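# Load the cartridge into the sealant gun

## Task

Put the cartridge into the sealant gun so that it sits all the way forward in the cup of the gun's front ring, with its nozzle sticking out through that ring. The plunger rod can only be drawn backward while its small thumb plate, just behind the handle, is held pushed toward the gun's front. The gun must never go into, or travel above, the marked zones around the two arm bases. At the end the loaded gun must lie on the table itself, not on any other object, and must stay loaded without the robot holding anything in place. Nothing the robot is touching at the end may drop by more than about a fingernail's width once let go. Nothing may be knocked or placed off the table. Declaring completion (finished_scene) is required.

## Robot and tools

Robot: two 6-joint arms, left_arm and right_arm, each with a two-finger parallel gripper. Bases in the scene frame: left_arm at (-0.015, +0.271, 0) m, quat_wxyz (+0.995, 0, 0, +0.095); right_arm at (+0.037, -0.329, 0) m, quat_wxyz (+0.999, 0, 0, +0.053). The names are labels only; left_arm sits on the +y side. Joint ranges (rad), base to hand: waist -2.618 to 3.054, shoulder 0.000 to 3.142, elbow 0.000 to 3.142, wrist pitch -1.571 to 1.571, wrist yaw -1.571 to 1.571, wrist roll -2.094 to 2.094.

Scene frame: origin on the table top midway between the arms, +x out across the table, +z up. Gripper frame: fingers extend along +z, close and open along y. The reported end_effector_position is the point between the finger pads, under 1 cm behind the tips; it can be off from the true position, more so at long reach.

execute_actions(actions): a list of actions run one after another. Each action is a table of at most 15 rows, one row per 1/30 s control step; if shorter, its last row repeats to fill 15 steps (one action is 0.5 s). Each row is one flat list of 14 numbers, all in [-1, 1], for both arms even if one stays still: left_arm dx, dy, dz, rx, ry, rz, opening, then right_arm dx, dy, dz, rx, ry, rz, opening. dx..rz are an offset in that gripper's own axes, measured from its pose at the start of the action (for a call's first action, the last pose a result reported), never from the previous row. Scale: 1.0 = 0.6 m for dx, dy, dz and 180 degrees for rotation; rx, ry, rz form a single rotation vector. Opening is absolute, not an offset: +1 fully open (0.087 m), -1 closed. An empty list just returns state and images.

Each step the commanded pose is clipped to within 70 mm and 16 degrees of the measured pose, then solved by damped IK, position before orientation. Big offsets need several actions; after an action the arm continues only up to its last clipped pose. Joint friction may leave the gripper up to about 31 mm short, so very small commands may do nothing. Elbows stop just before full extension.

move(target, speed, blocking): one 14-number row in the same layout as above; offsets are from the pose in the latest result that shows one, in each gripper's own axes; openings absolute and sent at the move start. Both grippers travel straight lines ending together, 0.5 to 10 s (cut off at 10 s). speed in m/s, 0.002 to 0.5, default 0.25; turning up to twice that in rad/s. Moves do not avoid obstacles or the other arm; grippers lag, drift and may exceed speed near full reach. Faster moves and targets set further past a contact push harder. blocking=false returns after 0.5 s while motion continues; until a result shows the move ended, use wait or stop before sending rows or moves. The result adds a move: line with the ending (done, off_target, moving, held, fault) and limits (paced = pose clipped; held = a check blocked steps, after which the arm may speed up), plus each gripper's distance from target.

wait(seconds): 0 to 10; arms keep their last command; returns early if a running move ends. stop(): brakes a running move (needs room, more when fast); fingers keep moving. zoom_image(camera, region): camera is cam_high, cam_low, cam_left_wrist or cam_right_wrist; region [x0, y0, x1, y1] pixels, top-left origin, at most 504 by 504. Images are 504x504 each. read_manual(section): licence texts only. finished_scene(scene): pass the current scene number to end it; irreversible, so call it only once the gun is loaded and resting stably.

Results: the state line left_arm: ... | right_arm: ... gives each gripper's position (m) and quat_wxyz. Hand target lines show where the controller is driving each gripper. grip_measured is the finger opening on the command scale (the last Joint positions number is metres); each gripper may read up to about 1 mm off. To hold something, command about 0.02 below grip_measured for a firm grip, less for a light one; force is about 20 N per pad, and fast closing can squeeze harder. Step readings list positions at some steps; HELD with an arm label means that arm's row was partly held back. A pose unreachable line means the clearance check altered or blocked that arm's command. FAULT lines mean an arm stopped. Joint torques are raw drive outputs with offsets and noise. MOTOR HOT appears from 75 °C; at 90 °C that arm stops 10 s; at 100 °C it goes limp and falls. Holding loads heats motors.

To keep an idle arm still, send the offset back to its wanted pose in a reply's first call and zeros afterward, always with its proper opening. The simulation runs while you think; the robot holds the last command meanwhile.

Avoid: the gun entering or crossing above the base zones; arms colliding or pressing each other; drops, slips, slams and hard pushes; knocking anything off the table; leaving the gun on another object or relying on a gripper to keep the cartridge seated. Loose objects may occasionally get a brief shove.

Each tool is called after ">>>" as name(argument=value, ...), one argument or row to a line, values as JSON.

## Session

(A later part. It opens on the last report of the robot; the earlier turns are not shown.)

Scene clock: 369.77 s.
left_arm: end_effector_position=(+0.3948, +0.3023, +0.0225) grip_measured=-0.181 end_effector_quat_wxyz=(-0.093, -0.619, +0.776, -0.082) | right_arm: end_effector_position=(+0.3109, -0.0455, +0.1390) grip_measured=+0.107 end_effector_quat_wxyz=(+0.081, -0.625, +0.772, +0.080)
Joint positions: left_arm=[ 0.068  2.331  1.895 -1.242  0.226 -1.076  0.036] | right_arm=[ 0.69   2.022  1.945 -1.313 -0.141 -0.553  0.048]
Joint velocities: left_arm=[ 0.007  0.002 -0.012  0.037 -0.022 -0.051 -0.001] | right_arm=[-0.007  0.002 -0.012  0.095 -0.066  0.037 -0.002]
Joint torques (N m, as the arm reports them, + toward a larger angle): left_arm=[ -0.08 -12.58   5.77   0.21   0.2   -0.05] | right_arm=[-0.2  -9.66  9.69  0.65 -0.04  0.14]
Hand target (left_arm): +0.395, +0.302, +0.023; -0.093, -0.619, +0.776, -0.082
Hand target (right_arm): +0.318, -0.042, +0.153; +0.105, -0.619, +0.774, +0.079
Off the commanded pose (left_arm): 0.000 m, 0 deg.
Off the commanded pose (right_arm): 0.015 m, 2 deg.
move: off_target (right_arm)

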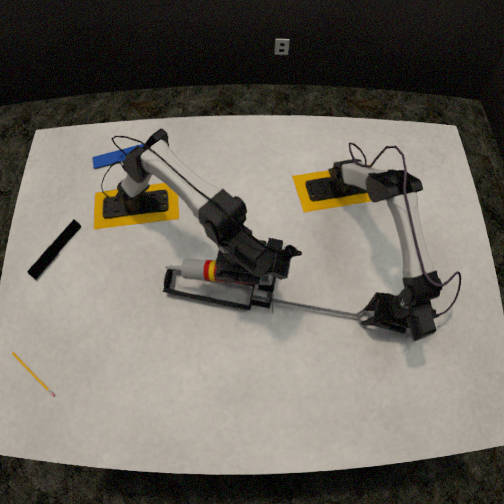

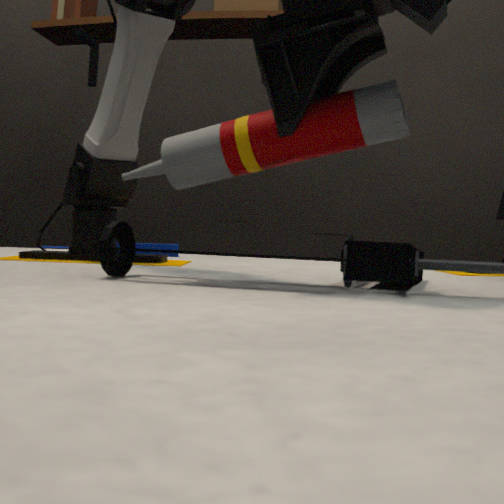

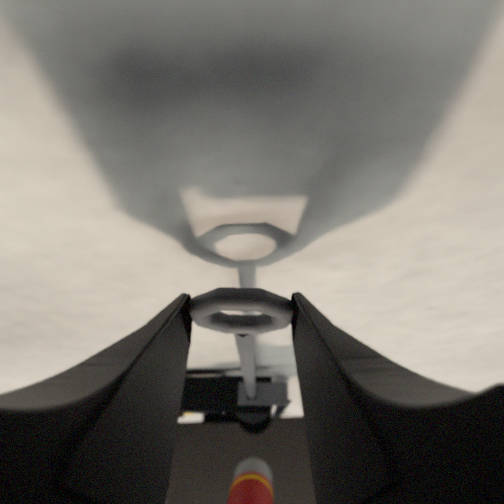

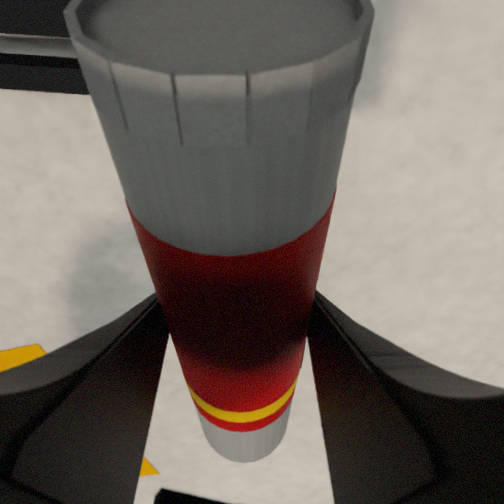

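>>> move(
  target=[0,0,0,0,0,0,-0.22,-0.02,-0.01,0.08,0.007,-0.011,0.003,0.07],
  speed=0.06,
)

>>> zoom_image(
  camera="cam_left_wrist",
  region=[170, 350, 330, 504],
)

>>> zoom_image(
  camera="cam_high",
  region=[150, 250, 290, 320],
)

Scene clock: 381.67 s.
left_arm: end_effector_position=(+0.3948, +0.3023, +0.0225) grip_measured=-0.181 end_effector_quat_wxyz=(-0.093, -0.619, +0.776, -0.082) | right_arm: end_effector_position=(+0.3198, -0.0291, +0.0927) grip_measured=+0.107 end_effector_quat_wxyz=(+0.089, -0.619, +0.776, +0.082)
Joint positions: left_arm=[ 0.068  2.331  1.895 -1.242  0.226 -1.076  0.036] | right_arm=[ 0.701  2.066  1.825 -1.129 -0.139 -0.526  0.048]
Joint velocities: left_arm=[-0.007 -0.002 -0.037 -0.022  0.051  0.007  0.   ] | right_arm=[-0.012 -0.002  0.007  0.022  0.066  0.007 -0.   ]
Joint torques (N m, as the arm reports them, + toward a larger angle): left_arm=[ -0.08 -12.58   5.76   0.2    0.21  -0.05] | right_arm=[  0.78 -10.15   5.95   0.85  -0.09   0.15]
Hand target (left_arm): +0.395, +0.302, +0.023; -0.093, -0.619, +0.776, -0.082
Hand target (right_arm): +0.320, -0.024, +0.095; +0.101, -0.619, +0.775, +0.083
Off the commanded pose (left_arm): 0.000 m, 0 deg.
Off the commanded pose (right_arm): 0.005 m, 1 deg.
move: done

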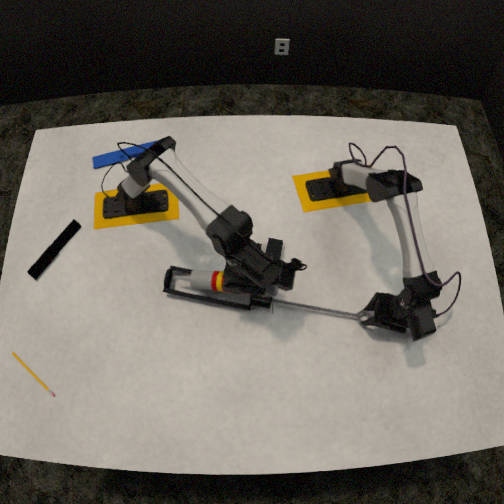

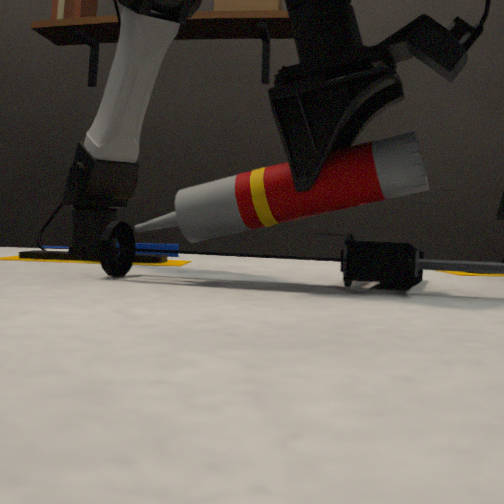

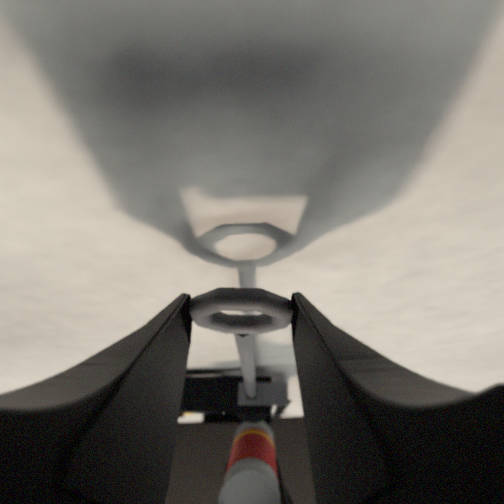

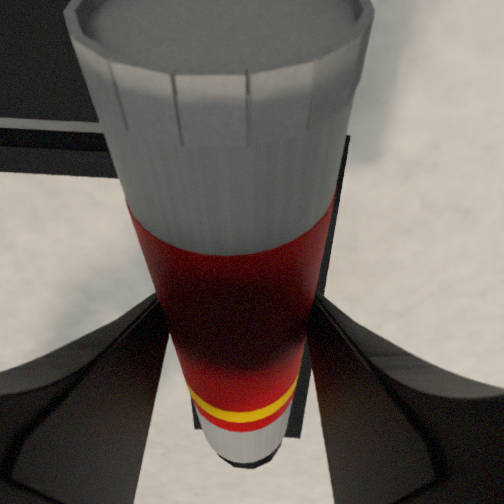

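Region (170, 350, 330, 504) of cam_left_wrist's 504x504 image, scaled by 3.150, with more detail than that image has; it fills the top 485 rows of this view, and the rest is white.

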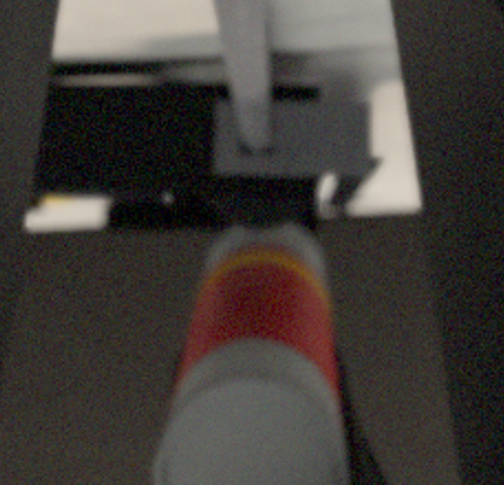

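Region (150, 250, 290, 320) of cam_high's 504x504 image, scaled by 3.600, with more detail than that image has.

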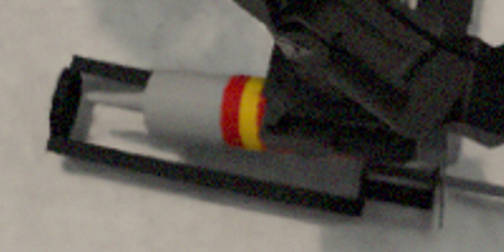

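>>> move(
  target=[0,0,0,0,0,0,-0.22,0.025,-0.003,0.024,0,-0.004,0,0.07],
  speed=0.03,
)

>>> zoom_image(
  camera="cam_low",
  region=[80, 170, 280, 300],
)

Scene clock: 388.23 s.
left_arm: end_effector_position=(+0.3952, +0.3024, +0.0224) grip_measured=-0.181 end_effector_quat_wxyz=(-0.092, -0.619, +0.776, -0.083) | right_arm: end_effector_position=(+0.3137, -0.0415, +0.0652) grip_measured=+0.107 end_effector_quat_wxyz=(+0.070, -0.622, +0.776, +0.080)
Joint positions: left_arm=[ 0.068  2.331  1.895 -1.24   0.226 -1.076  0.036] | right_arm=[ 0.691  2.058  1.706 -1.058 -0.141 -0.543  0.048]
Joint velocities: left_arm=[ 0.002 -0.007 -0.007 -0.066  0.007 -0.007 -0.   ] | right_arm=[-0.002  0.007 -0.002 -0.022  0.022  0.066  0.001]
Joint torques (N m, as the arm reports them, + toward a larger angle): left_arm=[ -0.07 -12.57   5.78   0.2    0.2   -0.03] | right_arm=[ -0.55 -11.7    5.17   0.88  -0.23   0.06]
Hand target (left_arm): +0.395, +0.302, +0.023; -0.093, -0.619, +0.776, -0.082
Hand target (right_arm): +0.318, -0.040, +0.075; +0.093, -0.618, +0.776, +0.086
Off the commanded pose (left_arm): 0.000 m, 0 deg.
Off the commanded pose (right_arm): 0.011 m, 3 deg.
move: off_target (right_arm)

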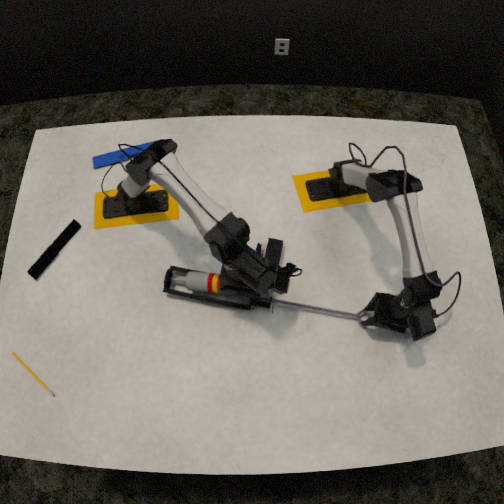

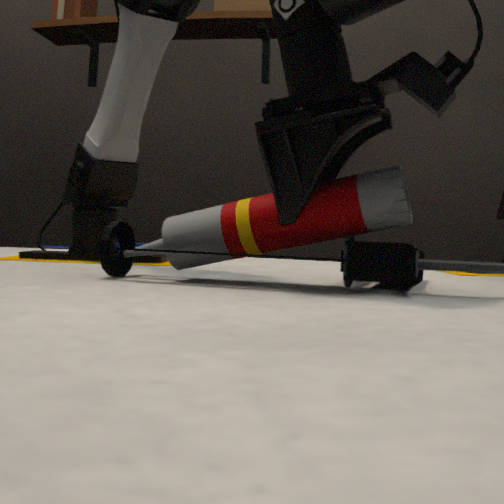

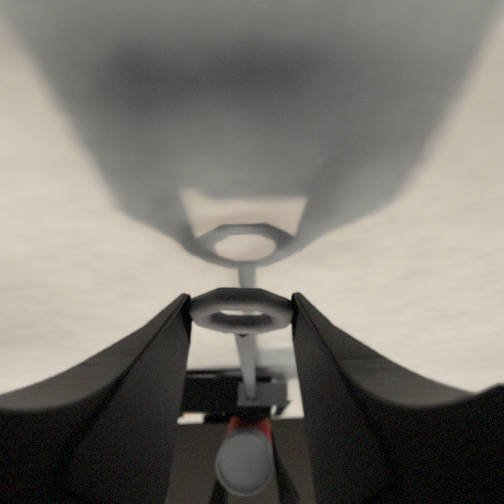

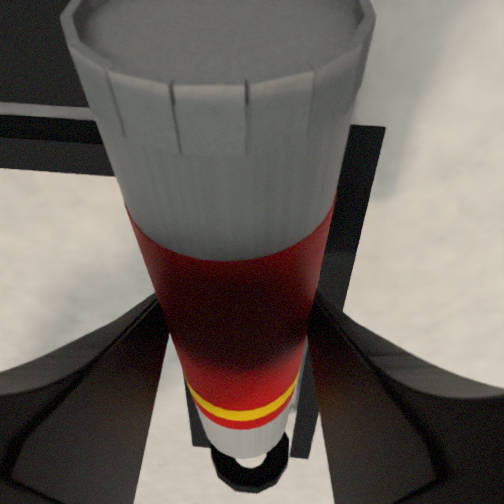

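Region (80, 170, 280, 300) of cam_low's 504x504 image, scaled by 2.520, with more detail than that image has; it fills the top 328 rows of this view, and the rest is white.

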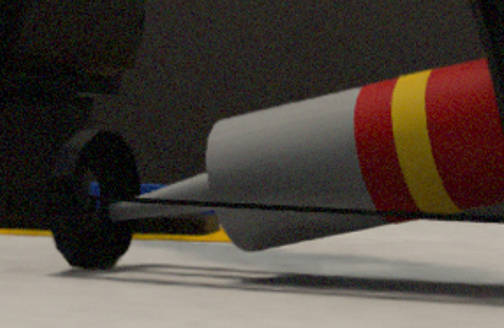

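>>> move(
  target=[0,0,0,0,0,0,-0.22,0.045,-0.008,-0.03,0.01,-0.006,0,0.07],
  speed=0.03,
)

>>> zoom_image(
  camera="cam_low",
  region=[80, 170, 280, 300],
)

Scene clock: 397.63 s.
left_arm: end_effector_position=(+0.3954, +0.3023, +0.0224) grip_measured=-0.181 end_effector_quat_wxyz=(-0.092, -0.619, +0.776, -0.083) | right_arm: end_effector_position=(+0.3141, -0.0563, +0.0663) grip_measured=+0.107 end_effector_quat_wxyz=(+0.091, -0.621, +0.774, +0.085)
Joint positions: left_arm=[ 0.068  2.331  1.895 -1.239  0.226 -1.076  0.036] | right_arm=[ 0.661  1.976  1.589 -0.984 -0.152 -0.57   0.048]
Joint velocities: left_arm=[ 0.002  0.002 -0.007 -0.051 -0.095 -0.066 -0.   ] | right_arm=[-0.007 -0.002 -0.007 -0.022 -0.007 -0.037  0.001]
Joint torques (N m, as the arm reports them, + toward a larger angle): left_arm=[ -0.1  -12.58   5.7    0.21   0.19  -0.03] | right_arm=[ -1.02 -11.6    5.13   0.42   0.09  -0.08]
Hand target (left_arm): +0.395, +0.302, +0.022; -0.092, -0.619, +0.776, -0.083
Hand target (right_arm): +0.312, -0.072, +0.076; +0.087, -0.620, +0.777, +0.074
Off the commanded pose (left_arm): 0.000 m, 0 deg.
Off the commanded pose (right_arm): 0.019 m, 1 deg.
move: off_target (right_arm)

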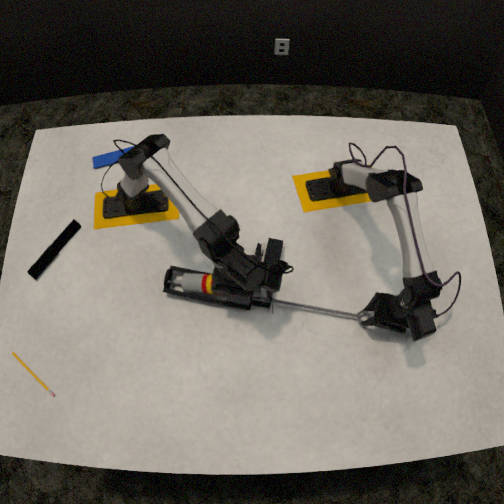

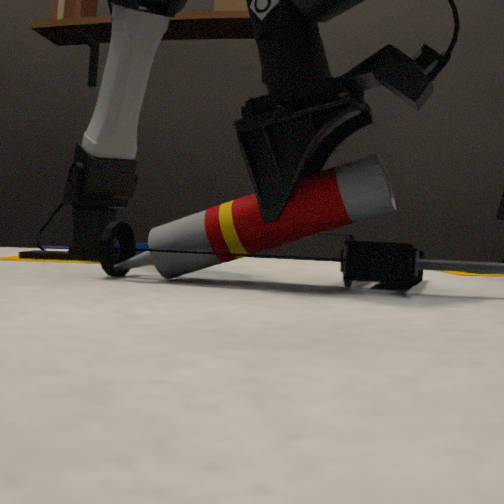

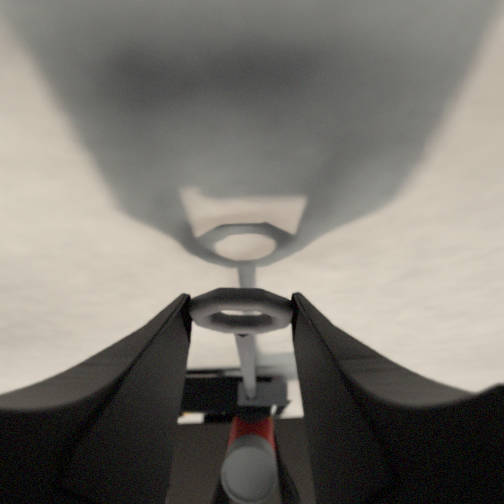

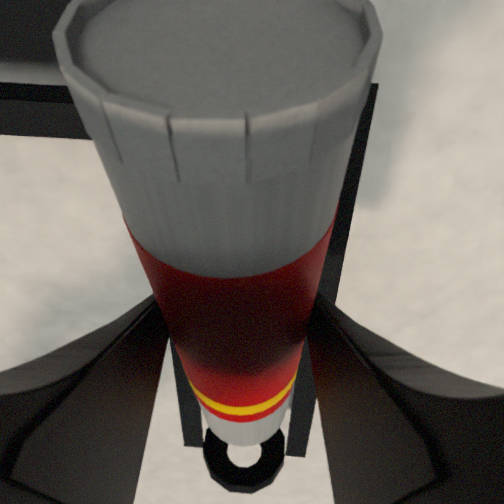

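Region (80, 170, 280, 300) of cam_low's 504x504 image, scaled by 2.520, with more detail than that image has; it fills the top 328 rows of this view, and the rest is white.

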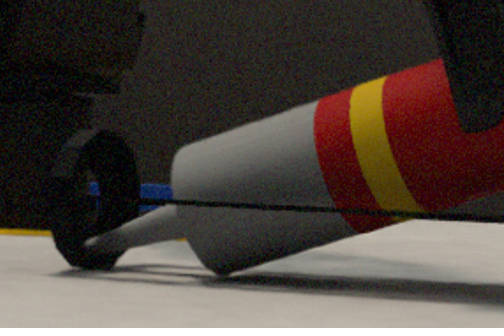

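>>> move(
  target=[0,0,0,0,0,0,-0.22,-0.02,0,-0.008,0.004,0.03,0,0.07],
  speed=0.03,
)

>>> zoom_image(
  camera="cam_low",
  region=[80, 170, 280, 300],
)

Scene clock: 405.93 s.
left_arm: end_effector_position=(+0.3954, +0.3023, +0.0224) grip_measured=-0.181 end_effector_quat_wxyz=(-0.092, -0.619, +0.776, -0.083) | right_arm: end_effector_position=(+0.3135, -0.0513, +0.0647) grip_measured=+0.107 end_effector_quat_wxyz=(+0.049, -0.623, +0.778, +0.056)
Joint positions: left_arm=[ 0.068  2.331  1.895 -1.239  0.226 -1.075  0.036] | right_arm=[ 0.693  2.079  1.735 -1.115 -0.099 -0.547  0.048]
Joint velocities: left_arm=[-0.002  0.012  0.007  0.007  0.007  0.022 -0.002] | right_arm=[-0.002 -0.002  0.012  0.022  0.037  0.037  0.   ]
Joint torques (N m, as the arm reports them, + toward a larger angle): left_arm=[ -0.05 -12.57   5.75   0.21   0.2   -0.03] | right_arm=[ 0.8  -9.5   9.27  0.43  0.06  0.17]
Hand target (left_arm): +0.395, +0.302, +0.022; -0.092, -0.619, +0.776, -0.083
Hand target (right_arm): +0.316, -0.046, +0.074; +0.059, -0.624, +0.778, +0.051
Off the commanded pose (left_arm): 0.000 m, 0 deg.
Off the commanded pose (right_arm): 0.011 m, 1 deg.
move: off_target (right_arm)

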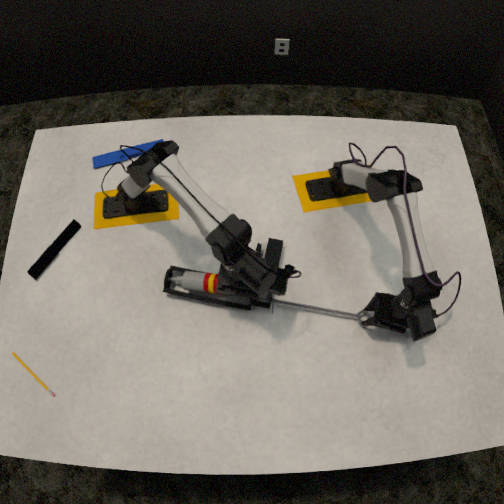

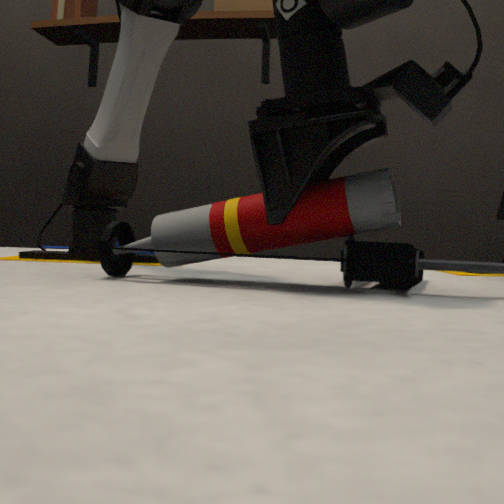

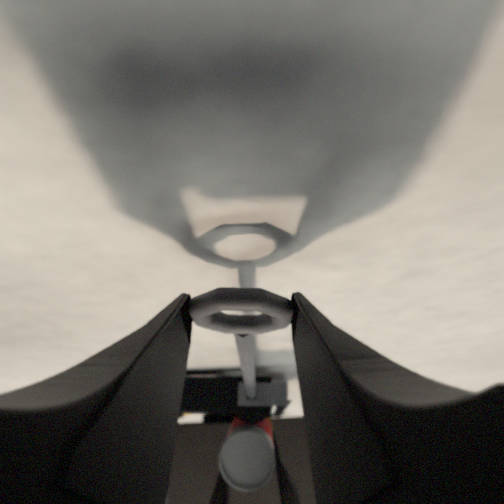

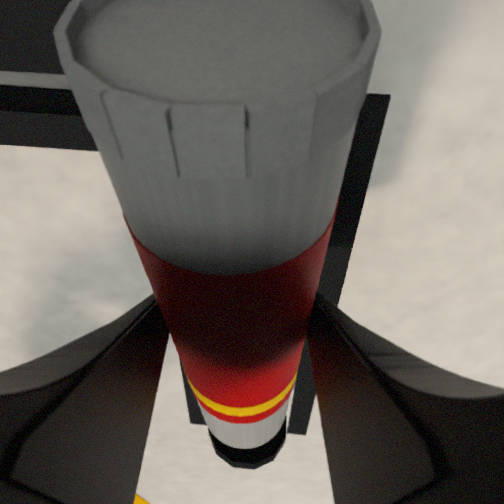

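Region (80, 170, 280, 300) of cam_low's 504x504 image, scaled by 2.520, with more detail than that image has; it fills the top 328 rows of this view, and the rest is white.

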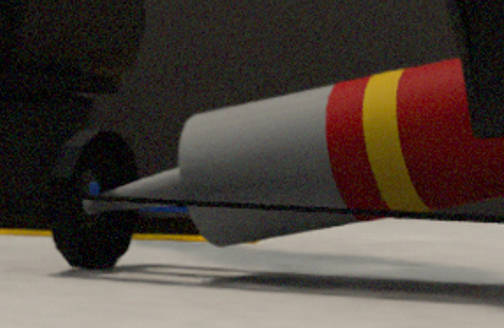

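>>> move(
  target=[0,0,0,0,0,0,-0.22,0.055,-0.004,-0.025,0.006,0,0,0.07],
  speed=0.03,
)

>>> zoom_image(
  camera="cam_low",
  region=[60, 150, 440, 310],
)

Scene clock: 411.73 s.
left_arm: end_effector_position=(+0.3955, +0.3025, +0.0224) grip_measured=-0.181 end_effector_quat_wxyz=(-0.092, -0.619, +0.776, -0.083) | right_arm: end_effector_position=(+0.3057, -0.0819, +0.0613) grip_measured=+0.107 end_effector_quat_wxyz=(+0.037, -0.624, +0.779, +0.052)
Joint positions: left_arm=[ 0.068  2.331  1.895 -1.239  0.226 -1.075  0.036] | right_arm=[ 0.654  1.999  1.602 -1.09  -0.097 -0.586  0.048]
Joint velocities: left_arm=[-0.007 -0.007 -0.007  0.066  0.007  0.051 -0.001] | right_arm=[-0.007  0.002 -0.027  0.022  0.022  0.022 -0.002]
Joint torques (N m, as the arm reports them, + toward a larger angle): left_arm=[ -0.03 -12.57   5.76   0.21   0.2   -0.03] | right_arm=[ -0.41 -11.82   5.45   0.52   0.    -0.01]
Hand target (left_arm): +0.395, +0.302, +0.022; -0.092, -0.619, +0.776, -0.083
Hand target (right_arm): +0.308, -0.086, +0.074; +0.055, -0.623, +0.779, +0.049
Off the commanded pose (left_arm): 0.000 m, 0 deg.
Off the commanded pose (right_arm): 0.014 m, 2 deg.
move: off_target (right_arm)

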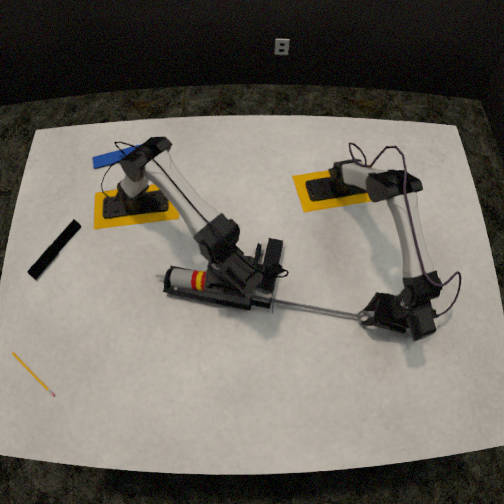

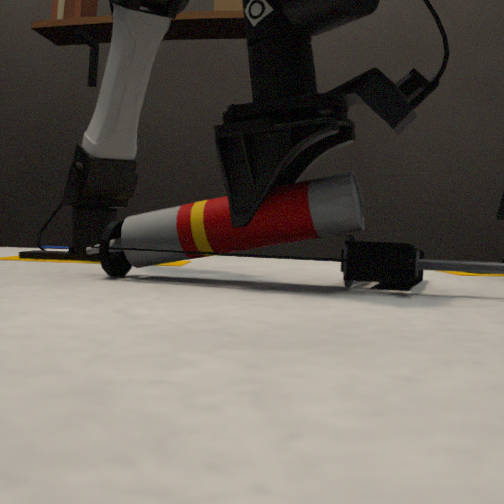

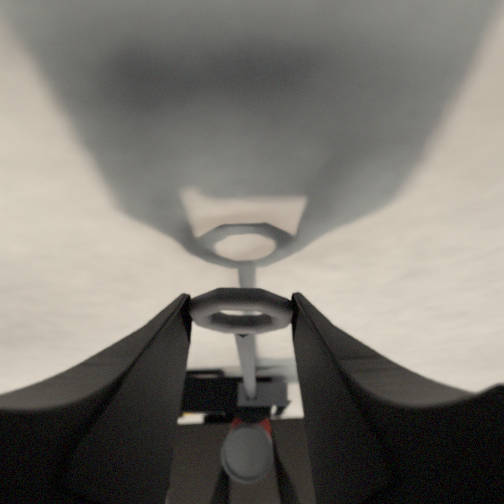

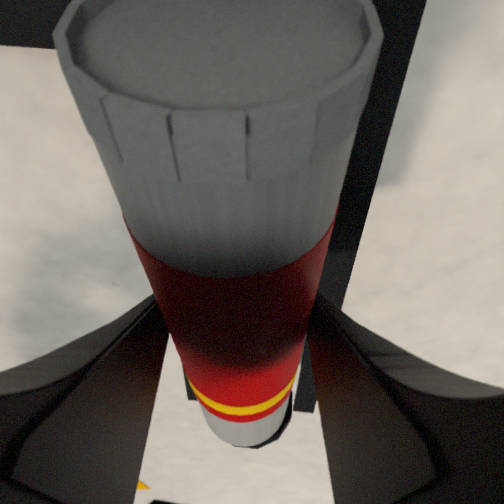

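Region (60, 150, 440, 310) of cam_low's 504x504 image, scaled by 1.326, with more detail than that image has; it fills the top 212 rows of this view, and the rest is white.

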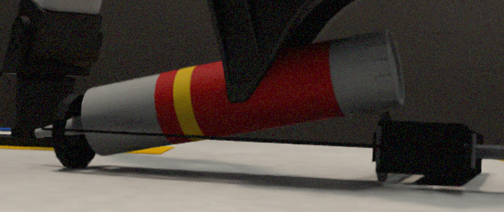

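>>> move(
  target=[0,0,0,0,0,0,-0.22,0.025,-0.007,-0.012,0.01,-0.03,0,0.07],
  speed=0.03,
)

>>> zoom_image(
  camera="cam_low",
  region=[60, 170, 260, 300],
)

>>> zoom_image(
  camera="cam_low",
  region=[240, 160, 440, 300],
)

Scene clock: 421.80 s.
left_arm: end_effector_position=(+0.3954, +0.3025, +0.0223) grip_measured=-0.181 end_effector_quat_wxyz=(-0.092, -0.619, +0.776, -0.083) | right_arm: end_effector_position=(+0.3050, -0.0972, +0.0558) grip_measured=+0.107 end_effector_quat_wxyz=(+0.066, -0.621, +0.778, +0.063)
Joint positions: left_arm=[ 0.068  2.331  1.895 -1.239  0.225 -1.075  0.036] | right_arm=[ 0.617  1.906  1.452 -0.978 -0.119 -0.617  0.048]
Joint velocities: left_arm=[-0.007  0.012  0.007 -0.037  0.022 -0.037  0.   ] | right_arm=[ 0.007 -0.012  0.012 -0.022  0.022 -0.066 -0.   ]
Joint torques (N m, as the arm reports them, + toward a larger angle): left_arm=[ -0.04 -12.59   5.69   0.21   0.22  -0.03] | right_arm=[ -0.67 -10.93   5.33   0.67  -0.26  -0.01]
Hand target (left_arm): +0.395, +0.302, +0.022; -0.092, -0.619, +0.776, -0.083
Hand target (right_arm): +0.306, -0.098, +0.066; +0.083, -0.620, +0.778, +0.069
Off the commanded pose (left_arm): 0.000 m, 0 deg.
Off the commanded pose (right_arm): 0.011 m, 2 deg.
move: off_target (right_arm)

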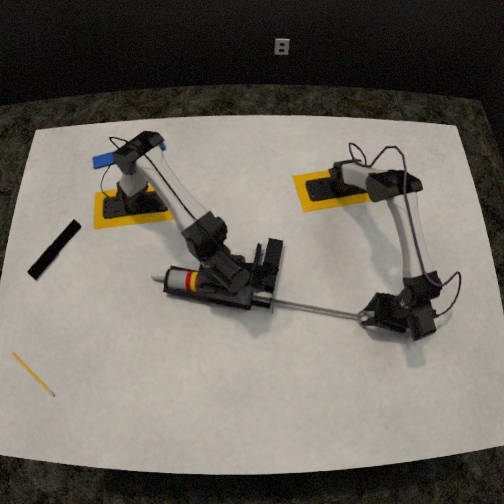

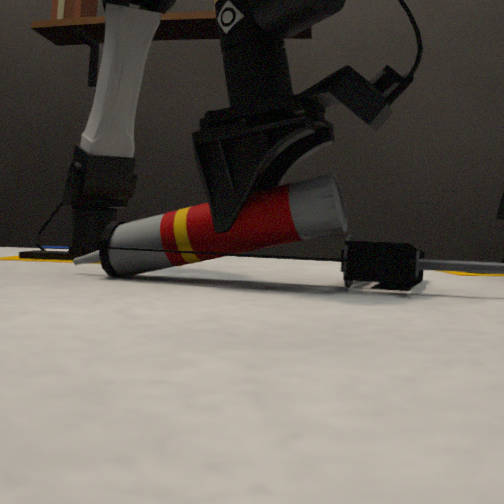

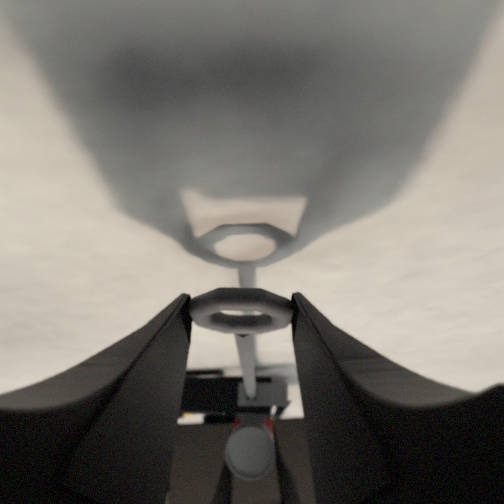

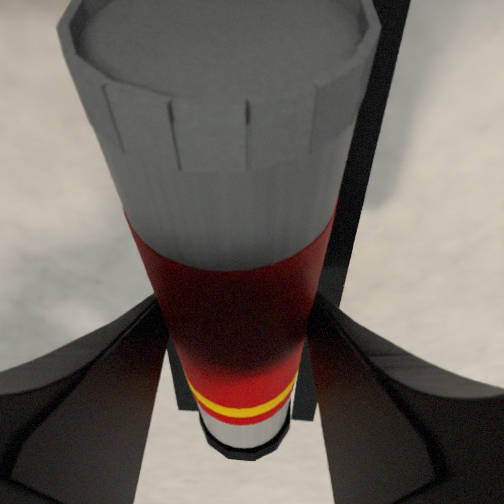

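Region (60, 170, 260, 300) of cam_low's 504x504 image, scaled by 2.520, with more detail than that image has; it fills the top 328 rows of this view, and the rest is white.

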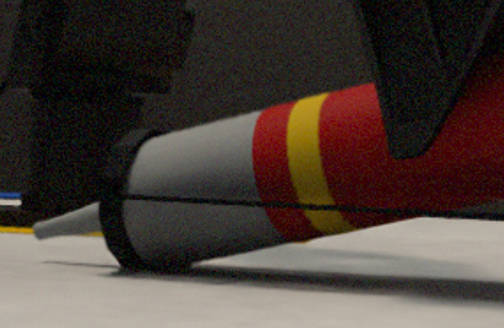

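Region (240, 160, 440, 300) of cam_low's 504x504 image, scaled by 2.520, with more detail than that image has; it fills the top 353 rows of this view, and the rest is white.

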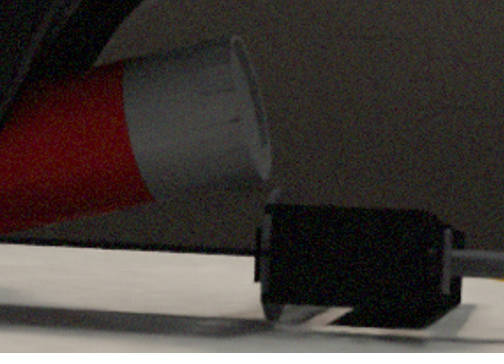

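>>> move(
  target=[0,0,0,0,0,0,-0.22,0.02,-0.002,0.006,0.005,0.035,0,0.07],
  speed=0.03,
)

>>> zoom_image(
  camera="cam_low",
  region=[60, 170, 260, 300],
)

>>> zoom_image(
  camera="cam_low",
  region=[240, 160, 440, 300],
)

Scene clock: 430.77 s.
left_arm: end_effector_position=(+0.3956, +0.3019, +0.0226) grip_measured=-0.181 end_effector_quat_wxyz=(-0.092, -0.618, +0.776, -0.084) | right_arm: end_effector_position=(+0.3039, -0.0989, +0.0413) grip_measured=+0.107 end_effector_quat_wxyz=(+0.047, -0.626, +0.777, +0.044)
Joint positions: left_arm=[ 0.068  2.331  1.895 -1.239  0.229 -1.075  0.036] | right_arm=[ 0.634  1.95   1.451 -0.973 -0.081 -0.614  0.048]
Joint velocities: left_arm=[-0.002  0.012  0.002 -0.007  0.022 -0.007  0.   ] | right_arm=[ 0.007 -0.002 -0.002  0.037 -0.022 -0.022 -0.001]
Joint torques (N m, as the arm reports them, + toward a larger angle): left_arm=[ -0.11 -12.59   5.75   0.21   0.15  -0.03] | right_arm=[ 0.15 -8.25  9.07  0.02  0.38  0.14]
Hand target (left_arm): +0.395, +0.303, +0.022; -0.092, -0.619, +0.776, -0.083
Hand target (right_arm): +0.304, -0.108, +0.050; +0.030, -0.624, +0.781, +0.023
Off the commanded pose (left_arm): 0.001 m, 0 deg.
Off the commanded pose (right_arm): 0.013 m, 3 deg.
move: off_target (right_arm)

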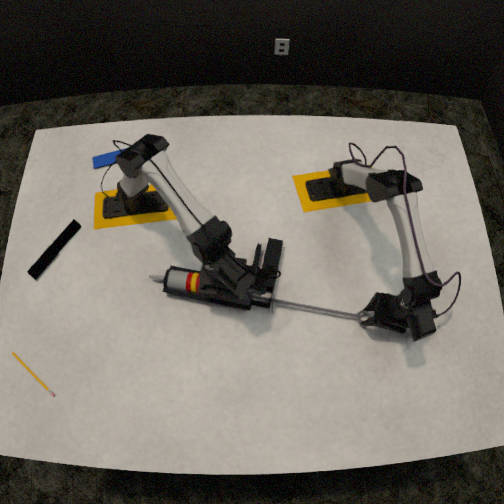

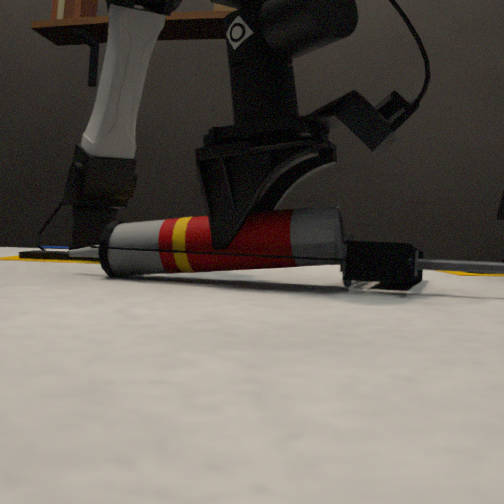

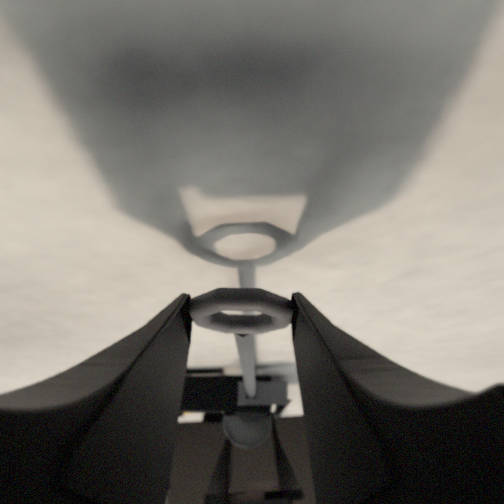

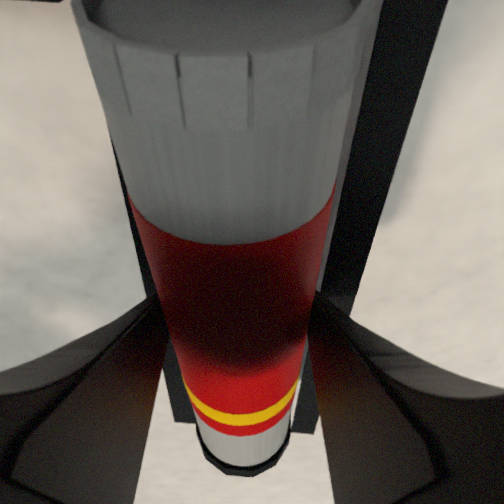

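Region (60, 170, 260, 300) of cam_low's 504x504 image, scaled by 2.520, with more detail than that image has; it fills the top 328 rows of this view, and the rest is white.

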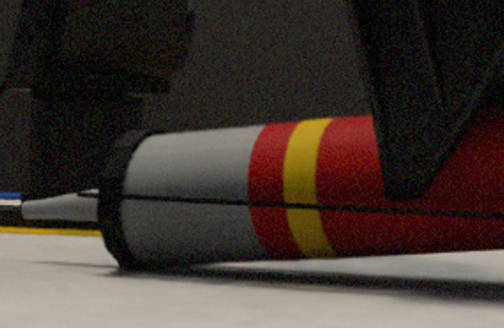

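Region (240, 160, 440, 300) of cam_low's 504x504 image, scaled by 2.520, with more detail than that image has; it fills the top 353 rows of this view, and the rest is white.

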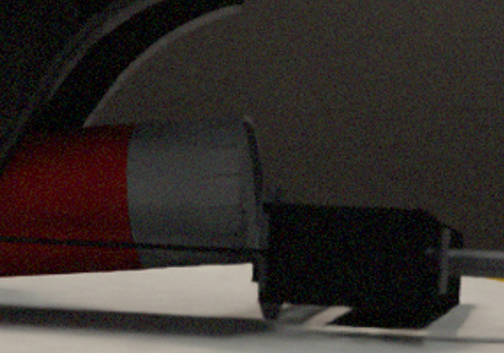

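>>> move(
  target=[0,0,0,0,0,0,-0.22,0.004,-0.003,-0.016,0.004,0.03,0.004,0.07],
  speed=0.03,
)

>>> zoom_image(
  camera="cam_low",
  region=[60, 200, 200, 300],
)

>>> zoom_image(
  camera="cam_low",
  region=[240, 160, 440, 300],
)

Scene clock: 439.40 s.
left_arm: end_effector_position=(+0.3956, +0.3019, +0.0226) grip_measured=-0.181 end_effector_quat_wxyz=(-0.092, -0.618, +0.776, -0.085) | right_arm: end_effector_position=(+0.3049, -0.0991, +0.0388) grip_measured=+0.107 end_effector_quat_wxyz=(+0.021, -0.624, +0.781, +0.026)
Joint positions: left_arm=[ 0.068  2.331  1.895 -1.239  0.229 -1.075  0.036] | right_arm=[ 0.646  2.006  1.516 -1.035 -0.049 -0.595  0.048]
Joint velocities: left_arm=[-0.002 -0.007 -0.007 -0.037 -0.022  0.007 -0.   ] | right_arm=[-0.012 -0.007  0.027  0.007 -0.007 -0.007 -0.001]
Joint torques (N m, as the arm reports them, + toward a larger angle): left_arm=[ -0.04 -12.58   5.72   0.21   0.19  -0.04] | right_arm=[ 0.64 -9.11  8.97  0.05  0.28  0.16]
Hand target (left_arm): +0.396, +0.302, +0.023; -0.092, -0.618, +0.776, -0.084
Hand target (right_arm): +0.305, -0.103, +0.050; +0.015, -0.623, +0.782, +0.010
Off the commanded pose (left_arm): 0.000 m, 0 deg.
Off the commanded pose (right_arm): 0.012 m, 2 deg.
move: off_target (right_arm)

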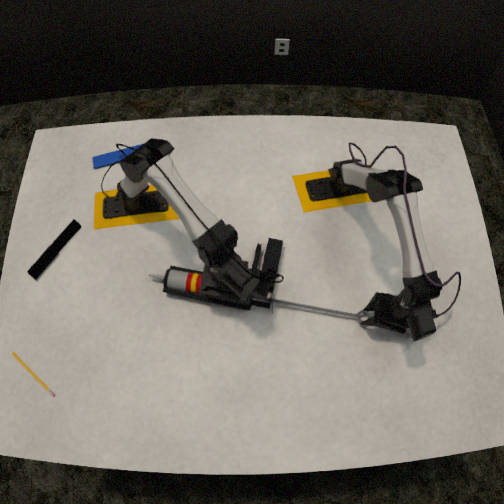

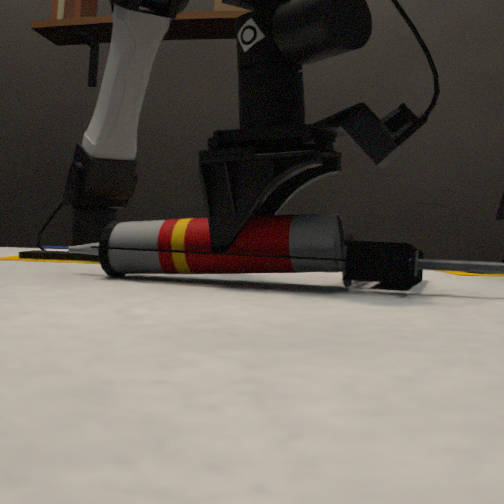

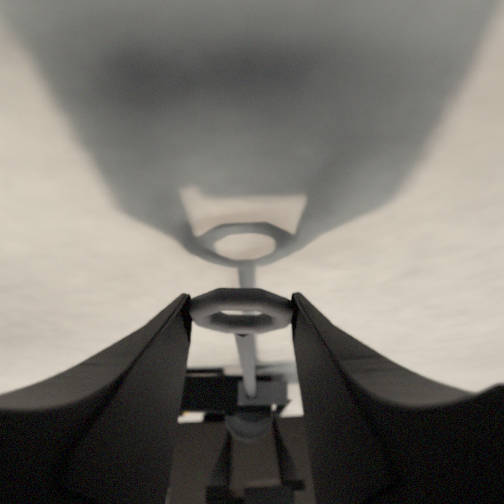

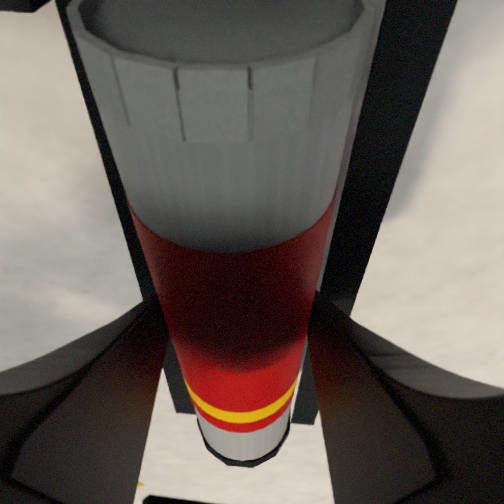

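Region (60, 200, 200, 300) of cam_low's 504x504 image, scaled by 3.600, with more detail than that image has; it fills the top 360 rows of this view, and the rest is white.

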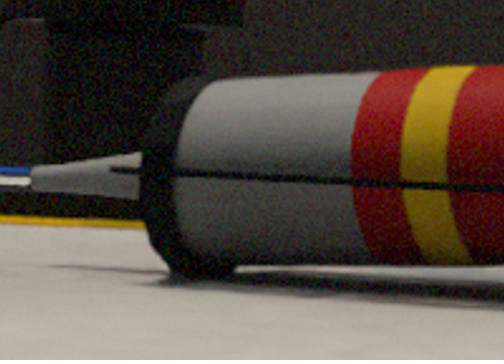

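Region (240, 160, 440, 300) of cam_low's 504x504 image, scaled by 2.520, with more detail than that image has; it fills the top 353 rows of this view, and the rest is white.

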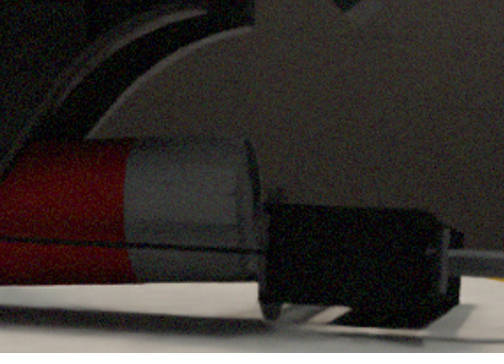

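>>> execute_actions(
  actions=[
    [[0,0,0,0,0,0,-0.22,0.01,0,0.0,0,0.01,0,0.07],[0,0,0,0,0,0,-0.22,0.015,0,0.002,0,0.012,0,0.07],[0,0,0,0,0,0,-0.22,0.02,0,0.004,0,0.014,0,0.07],[0,0,0,0,0,0,-0.22,0.025,0,0.006,0,0.016,0,0.07]],
    [[0,0,0,0,0,0,-0.22,0.01,0,0,0,0,0,0.095],[0,0,0,0,0,0,-0.22,0.01,0,0,0,0,0,0.097],[0,0,0,0,0,0,-0.22,0.01,0,0,0,0,0,0.099],[0,0,0,0,0,0,-0.22,0.01,0,0,0,0,0,0.1],[0,0,0,0,0,0,-0.22,0.01,0,0,0,0,0,0.101],[0,0,0,0,0,0,-0.22,0.01,0,0,0,0,0,0.102],[0,0,0,0,0,0,-0.22,0.01,0,0,0,0,0,0.103],[0,0,0,0,0,0,-0.22,0.01,0,0,0,0,0,0.104],[0,0,0,0,0,0,-0.22,0.01,0,0,0,0,0,0.105],[0,0,0,0,0,0,-0.22,0.01,0,0,0,0,0,0.106],[0,0,0,0,0,0,-0.22,0.01,0,0,0,0,0,0.107],[0,0,0,0,0,0,-0.22,0.01,0,0,0,0,0,0.108],[0,0,0,0,0,0,-0.22,0.01,0,0,0,0,0,0.11],[0,0,0,0,0,0,-0.22,0.01,0,0,0,0,0,0.112],[0,0,0,0,0,0,-0.22,0.01,0,0,0,0,0,0.115]],
    [[0,0,0,0,0,0,-0.22,0,0,0,0,0,0,0.12],[0,0,0,0,0,0,-0.22,0,0,0,0,0,0,0.13],[0,0,0,0,0,0,-0.22,0,0,0,0,0,0,0.14],[0,0,0,0,0,0,-0.22,0,0,0,0,0,0,0.16],[0,0,0,0,0,0,-0.22,0,0,0,0,0,0,0.2]],
  ],
)

>>> zoom_image(
  camera="cam_low",
  region=[60, 200, 200, 300],
)

>>> zoom_image(
  camera="cam_low",
  region=[240, 160, 440, 300],
)

Scene clock: 455.43 s.
left_arm: end_effector_position=(+0.3956, +0.3019, +0.0226) grip_measured=-0.181 end_effector_quat_wxyz=(-0.092, -0.618, +0.776, -0.084) | right_arm: end_effector_position=(+0.3045, -0.0991, +0.0339) grip_measured=+0.200 end_effector_quat_wxyz=(+0.021, -0.624, +0.780, +0.027)
Joint positions: left_arm=[ 0.068  2.331  1.895 -1.239  0.229 -1.074  0.036] | right_arm=[ 0.646  2.01   1.503 -1.018 -0.051 -0.597  0.052]
Joint velocities: left_arm=[-0.002 -0.022 -0.007  0.007  0.007 -0.007 -0.001] | right_arm=[ 0.007 -0.012  0.007  0.081 -0.007 -0.037  0.001]
Joint torques (N m, as the arm reports them, + toward a larger angle): left_arm=[ -0.05 -12.56   5.74   0.21   0.21  -0.05] | right_arm=[ 0.15 -8.81  6.06  0.48 -0.05  0.08]
Hand target (left_arm): +0.396, +0.302, +0.023; -0.092, -0.618, +0.776, -0.084
Hand target (right_arm): +0.305, -0.099, +0.034; +0.021, -0.624, +0.780, +0.025
Off the commanded pose (left_arm): 0.000 m, 0 deg.
Off the commanded pose (right_arm): 0.001 m, 0 deg.
Step readings (end_effector_position; steps 1 to 15: 1st action; 16 to 30: 2nd action; 31 to 45: 3rd action):
0: left_arm (+0.3956, +0.3019, +0.0226) | right_arm (+0.3050, -0.0992, +0.0389)
1: left_arm (+0.3956, +0.3019, +0.0226) | right_arm (+0.3050, -0.0991, +0.0386)
2: left_arm (+0.3956, +0.3019, +0.0226) | right_arm (+0.3051, -0.0991, +0.0382)
4: left_arm (+0.3956, +0.3019, +0.0226) | right_arm (+0.3049, -0.0993, +0.0370)
8: left_arm (+0.3956, +0.3019, +0.0226) | right_arm (+0.3049, -0.0995, +0.0353)
15: left_arm (+0.3956, +0.3019, +0.0226) | right_arm (+0.3049, -0.0995, +0.0353)
16: left_arm (+0.3956, +0.3019, +0.0226) | right_arm (+0.3051, -0.0994, +0.0349)
17: left_arm (+0.3956, +0.3019, +0.0226) | right_arm (+0.3052, -0.0994, +0.0341)
19: left_arm (+0.3956, +0.3019, +0.0226) | right_arm (+0.3052, -0.0993, +0.0340)
23: left_arm (+0.3956, +0.3019, +0.0226) | right_arm (+0.3052, -0.0993, +0.0340)
30: left_arm (+0.3956, +0.3019, +0.0226) | right_arm (+0.3052, -0.0993, +0.0340)
31: left_arm (+0.3956, +0.3019, +0.0226) | right_arm (+0.3052, -0.0993, +0.0340)
32: left_arm (+0.3956, +0.3019, +0.0226) | right_arm (+0.3052, -0.0993, +0.0339)
34: left_arm (+0.3956, +0.3019, +0.0226) | right_arm (+0.3053, -0.0993, +0.0339)
38: left_arm (+0.3956, +0.3019, +0.0226) | right_arm (+0.3045, -0.0991, +0.0339)
45: end_effector_position above

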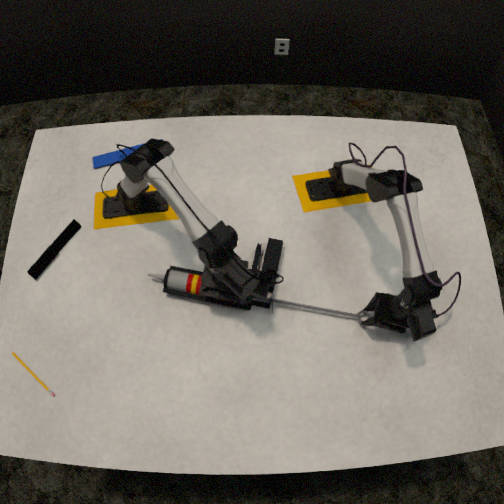

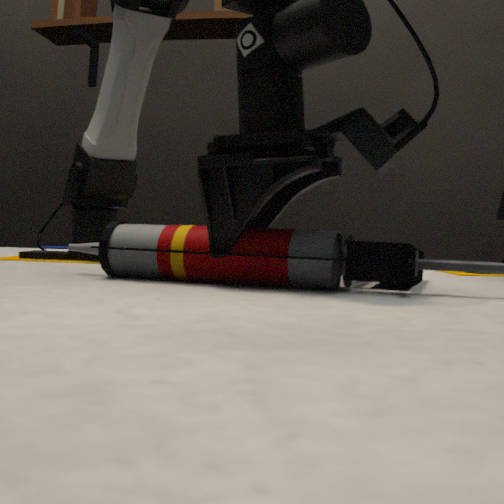

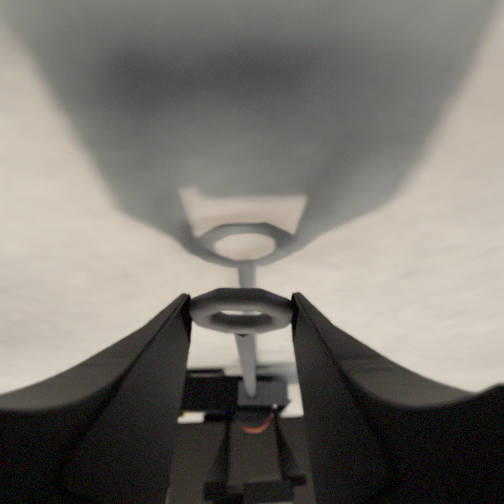

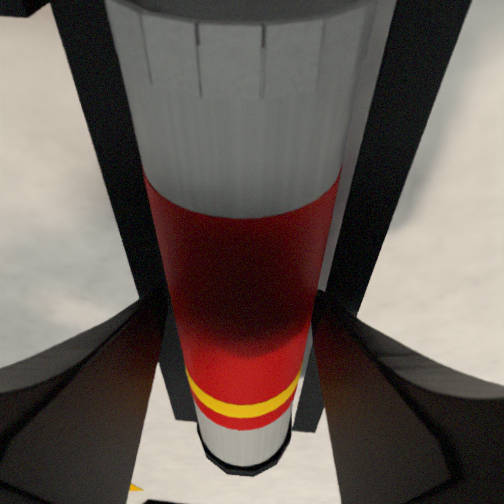

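Region (60, 200, 200, 300) of cam_low's 504x504 image, scaled by 3.600, with more detail than that image has; it fills the top 360 rows of this view, and the rest is white.

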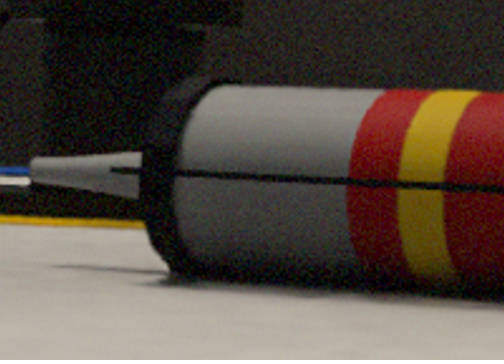

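Region (240, 160, 440, 300) of cam_low's 504x504 image, scaled by 2.520, with more detail than that image has; it fills the top 353 rows of this view, and the rest is white.

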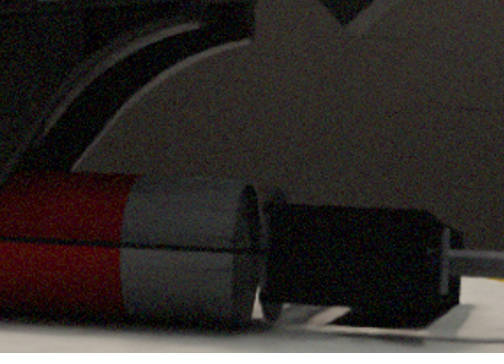

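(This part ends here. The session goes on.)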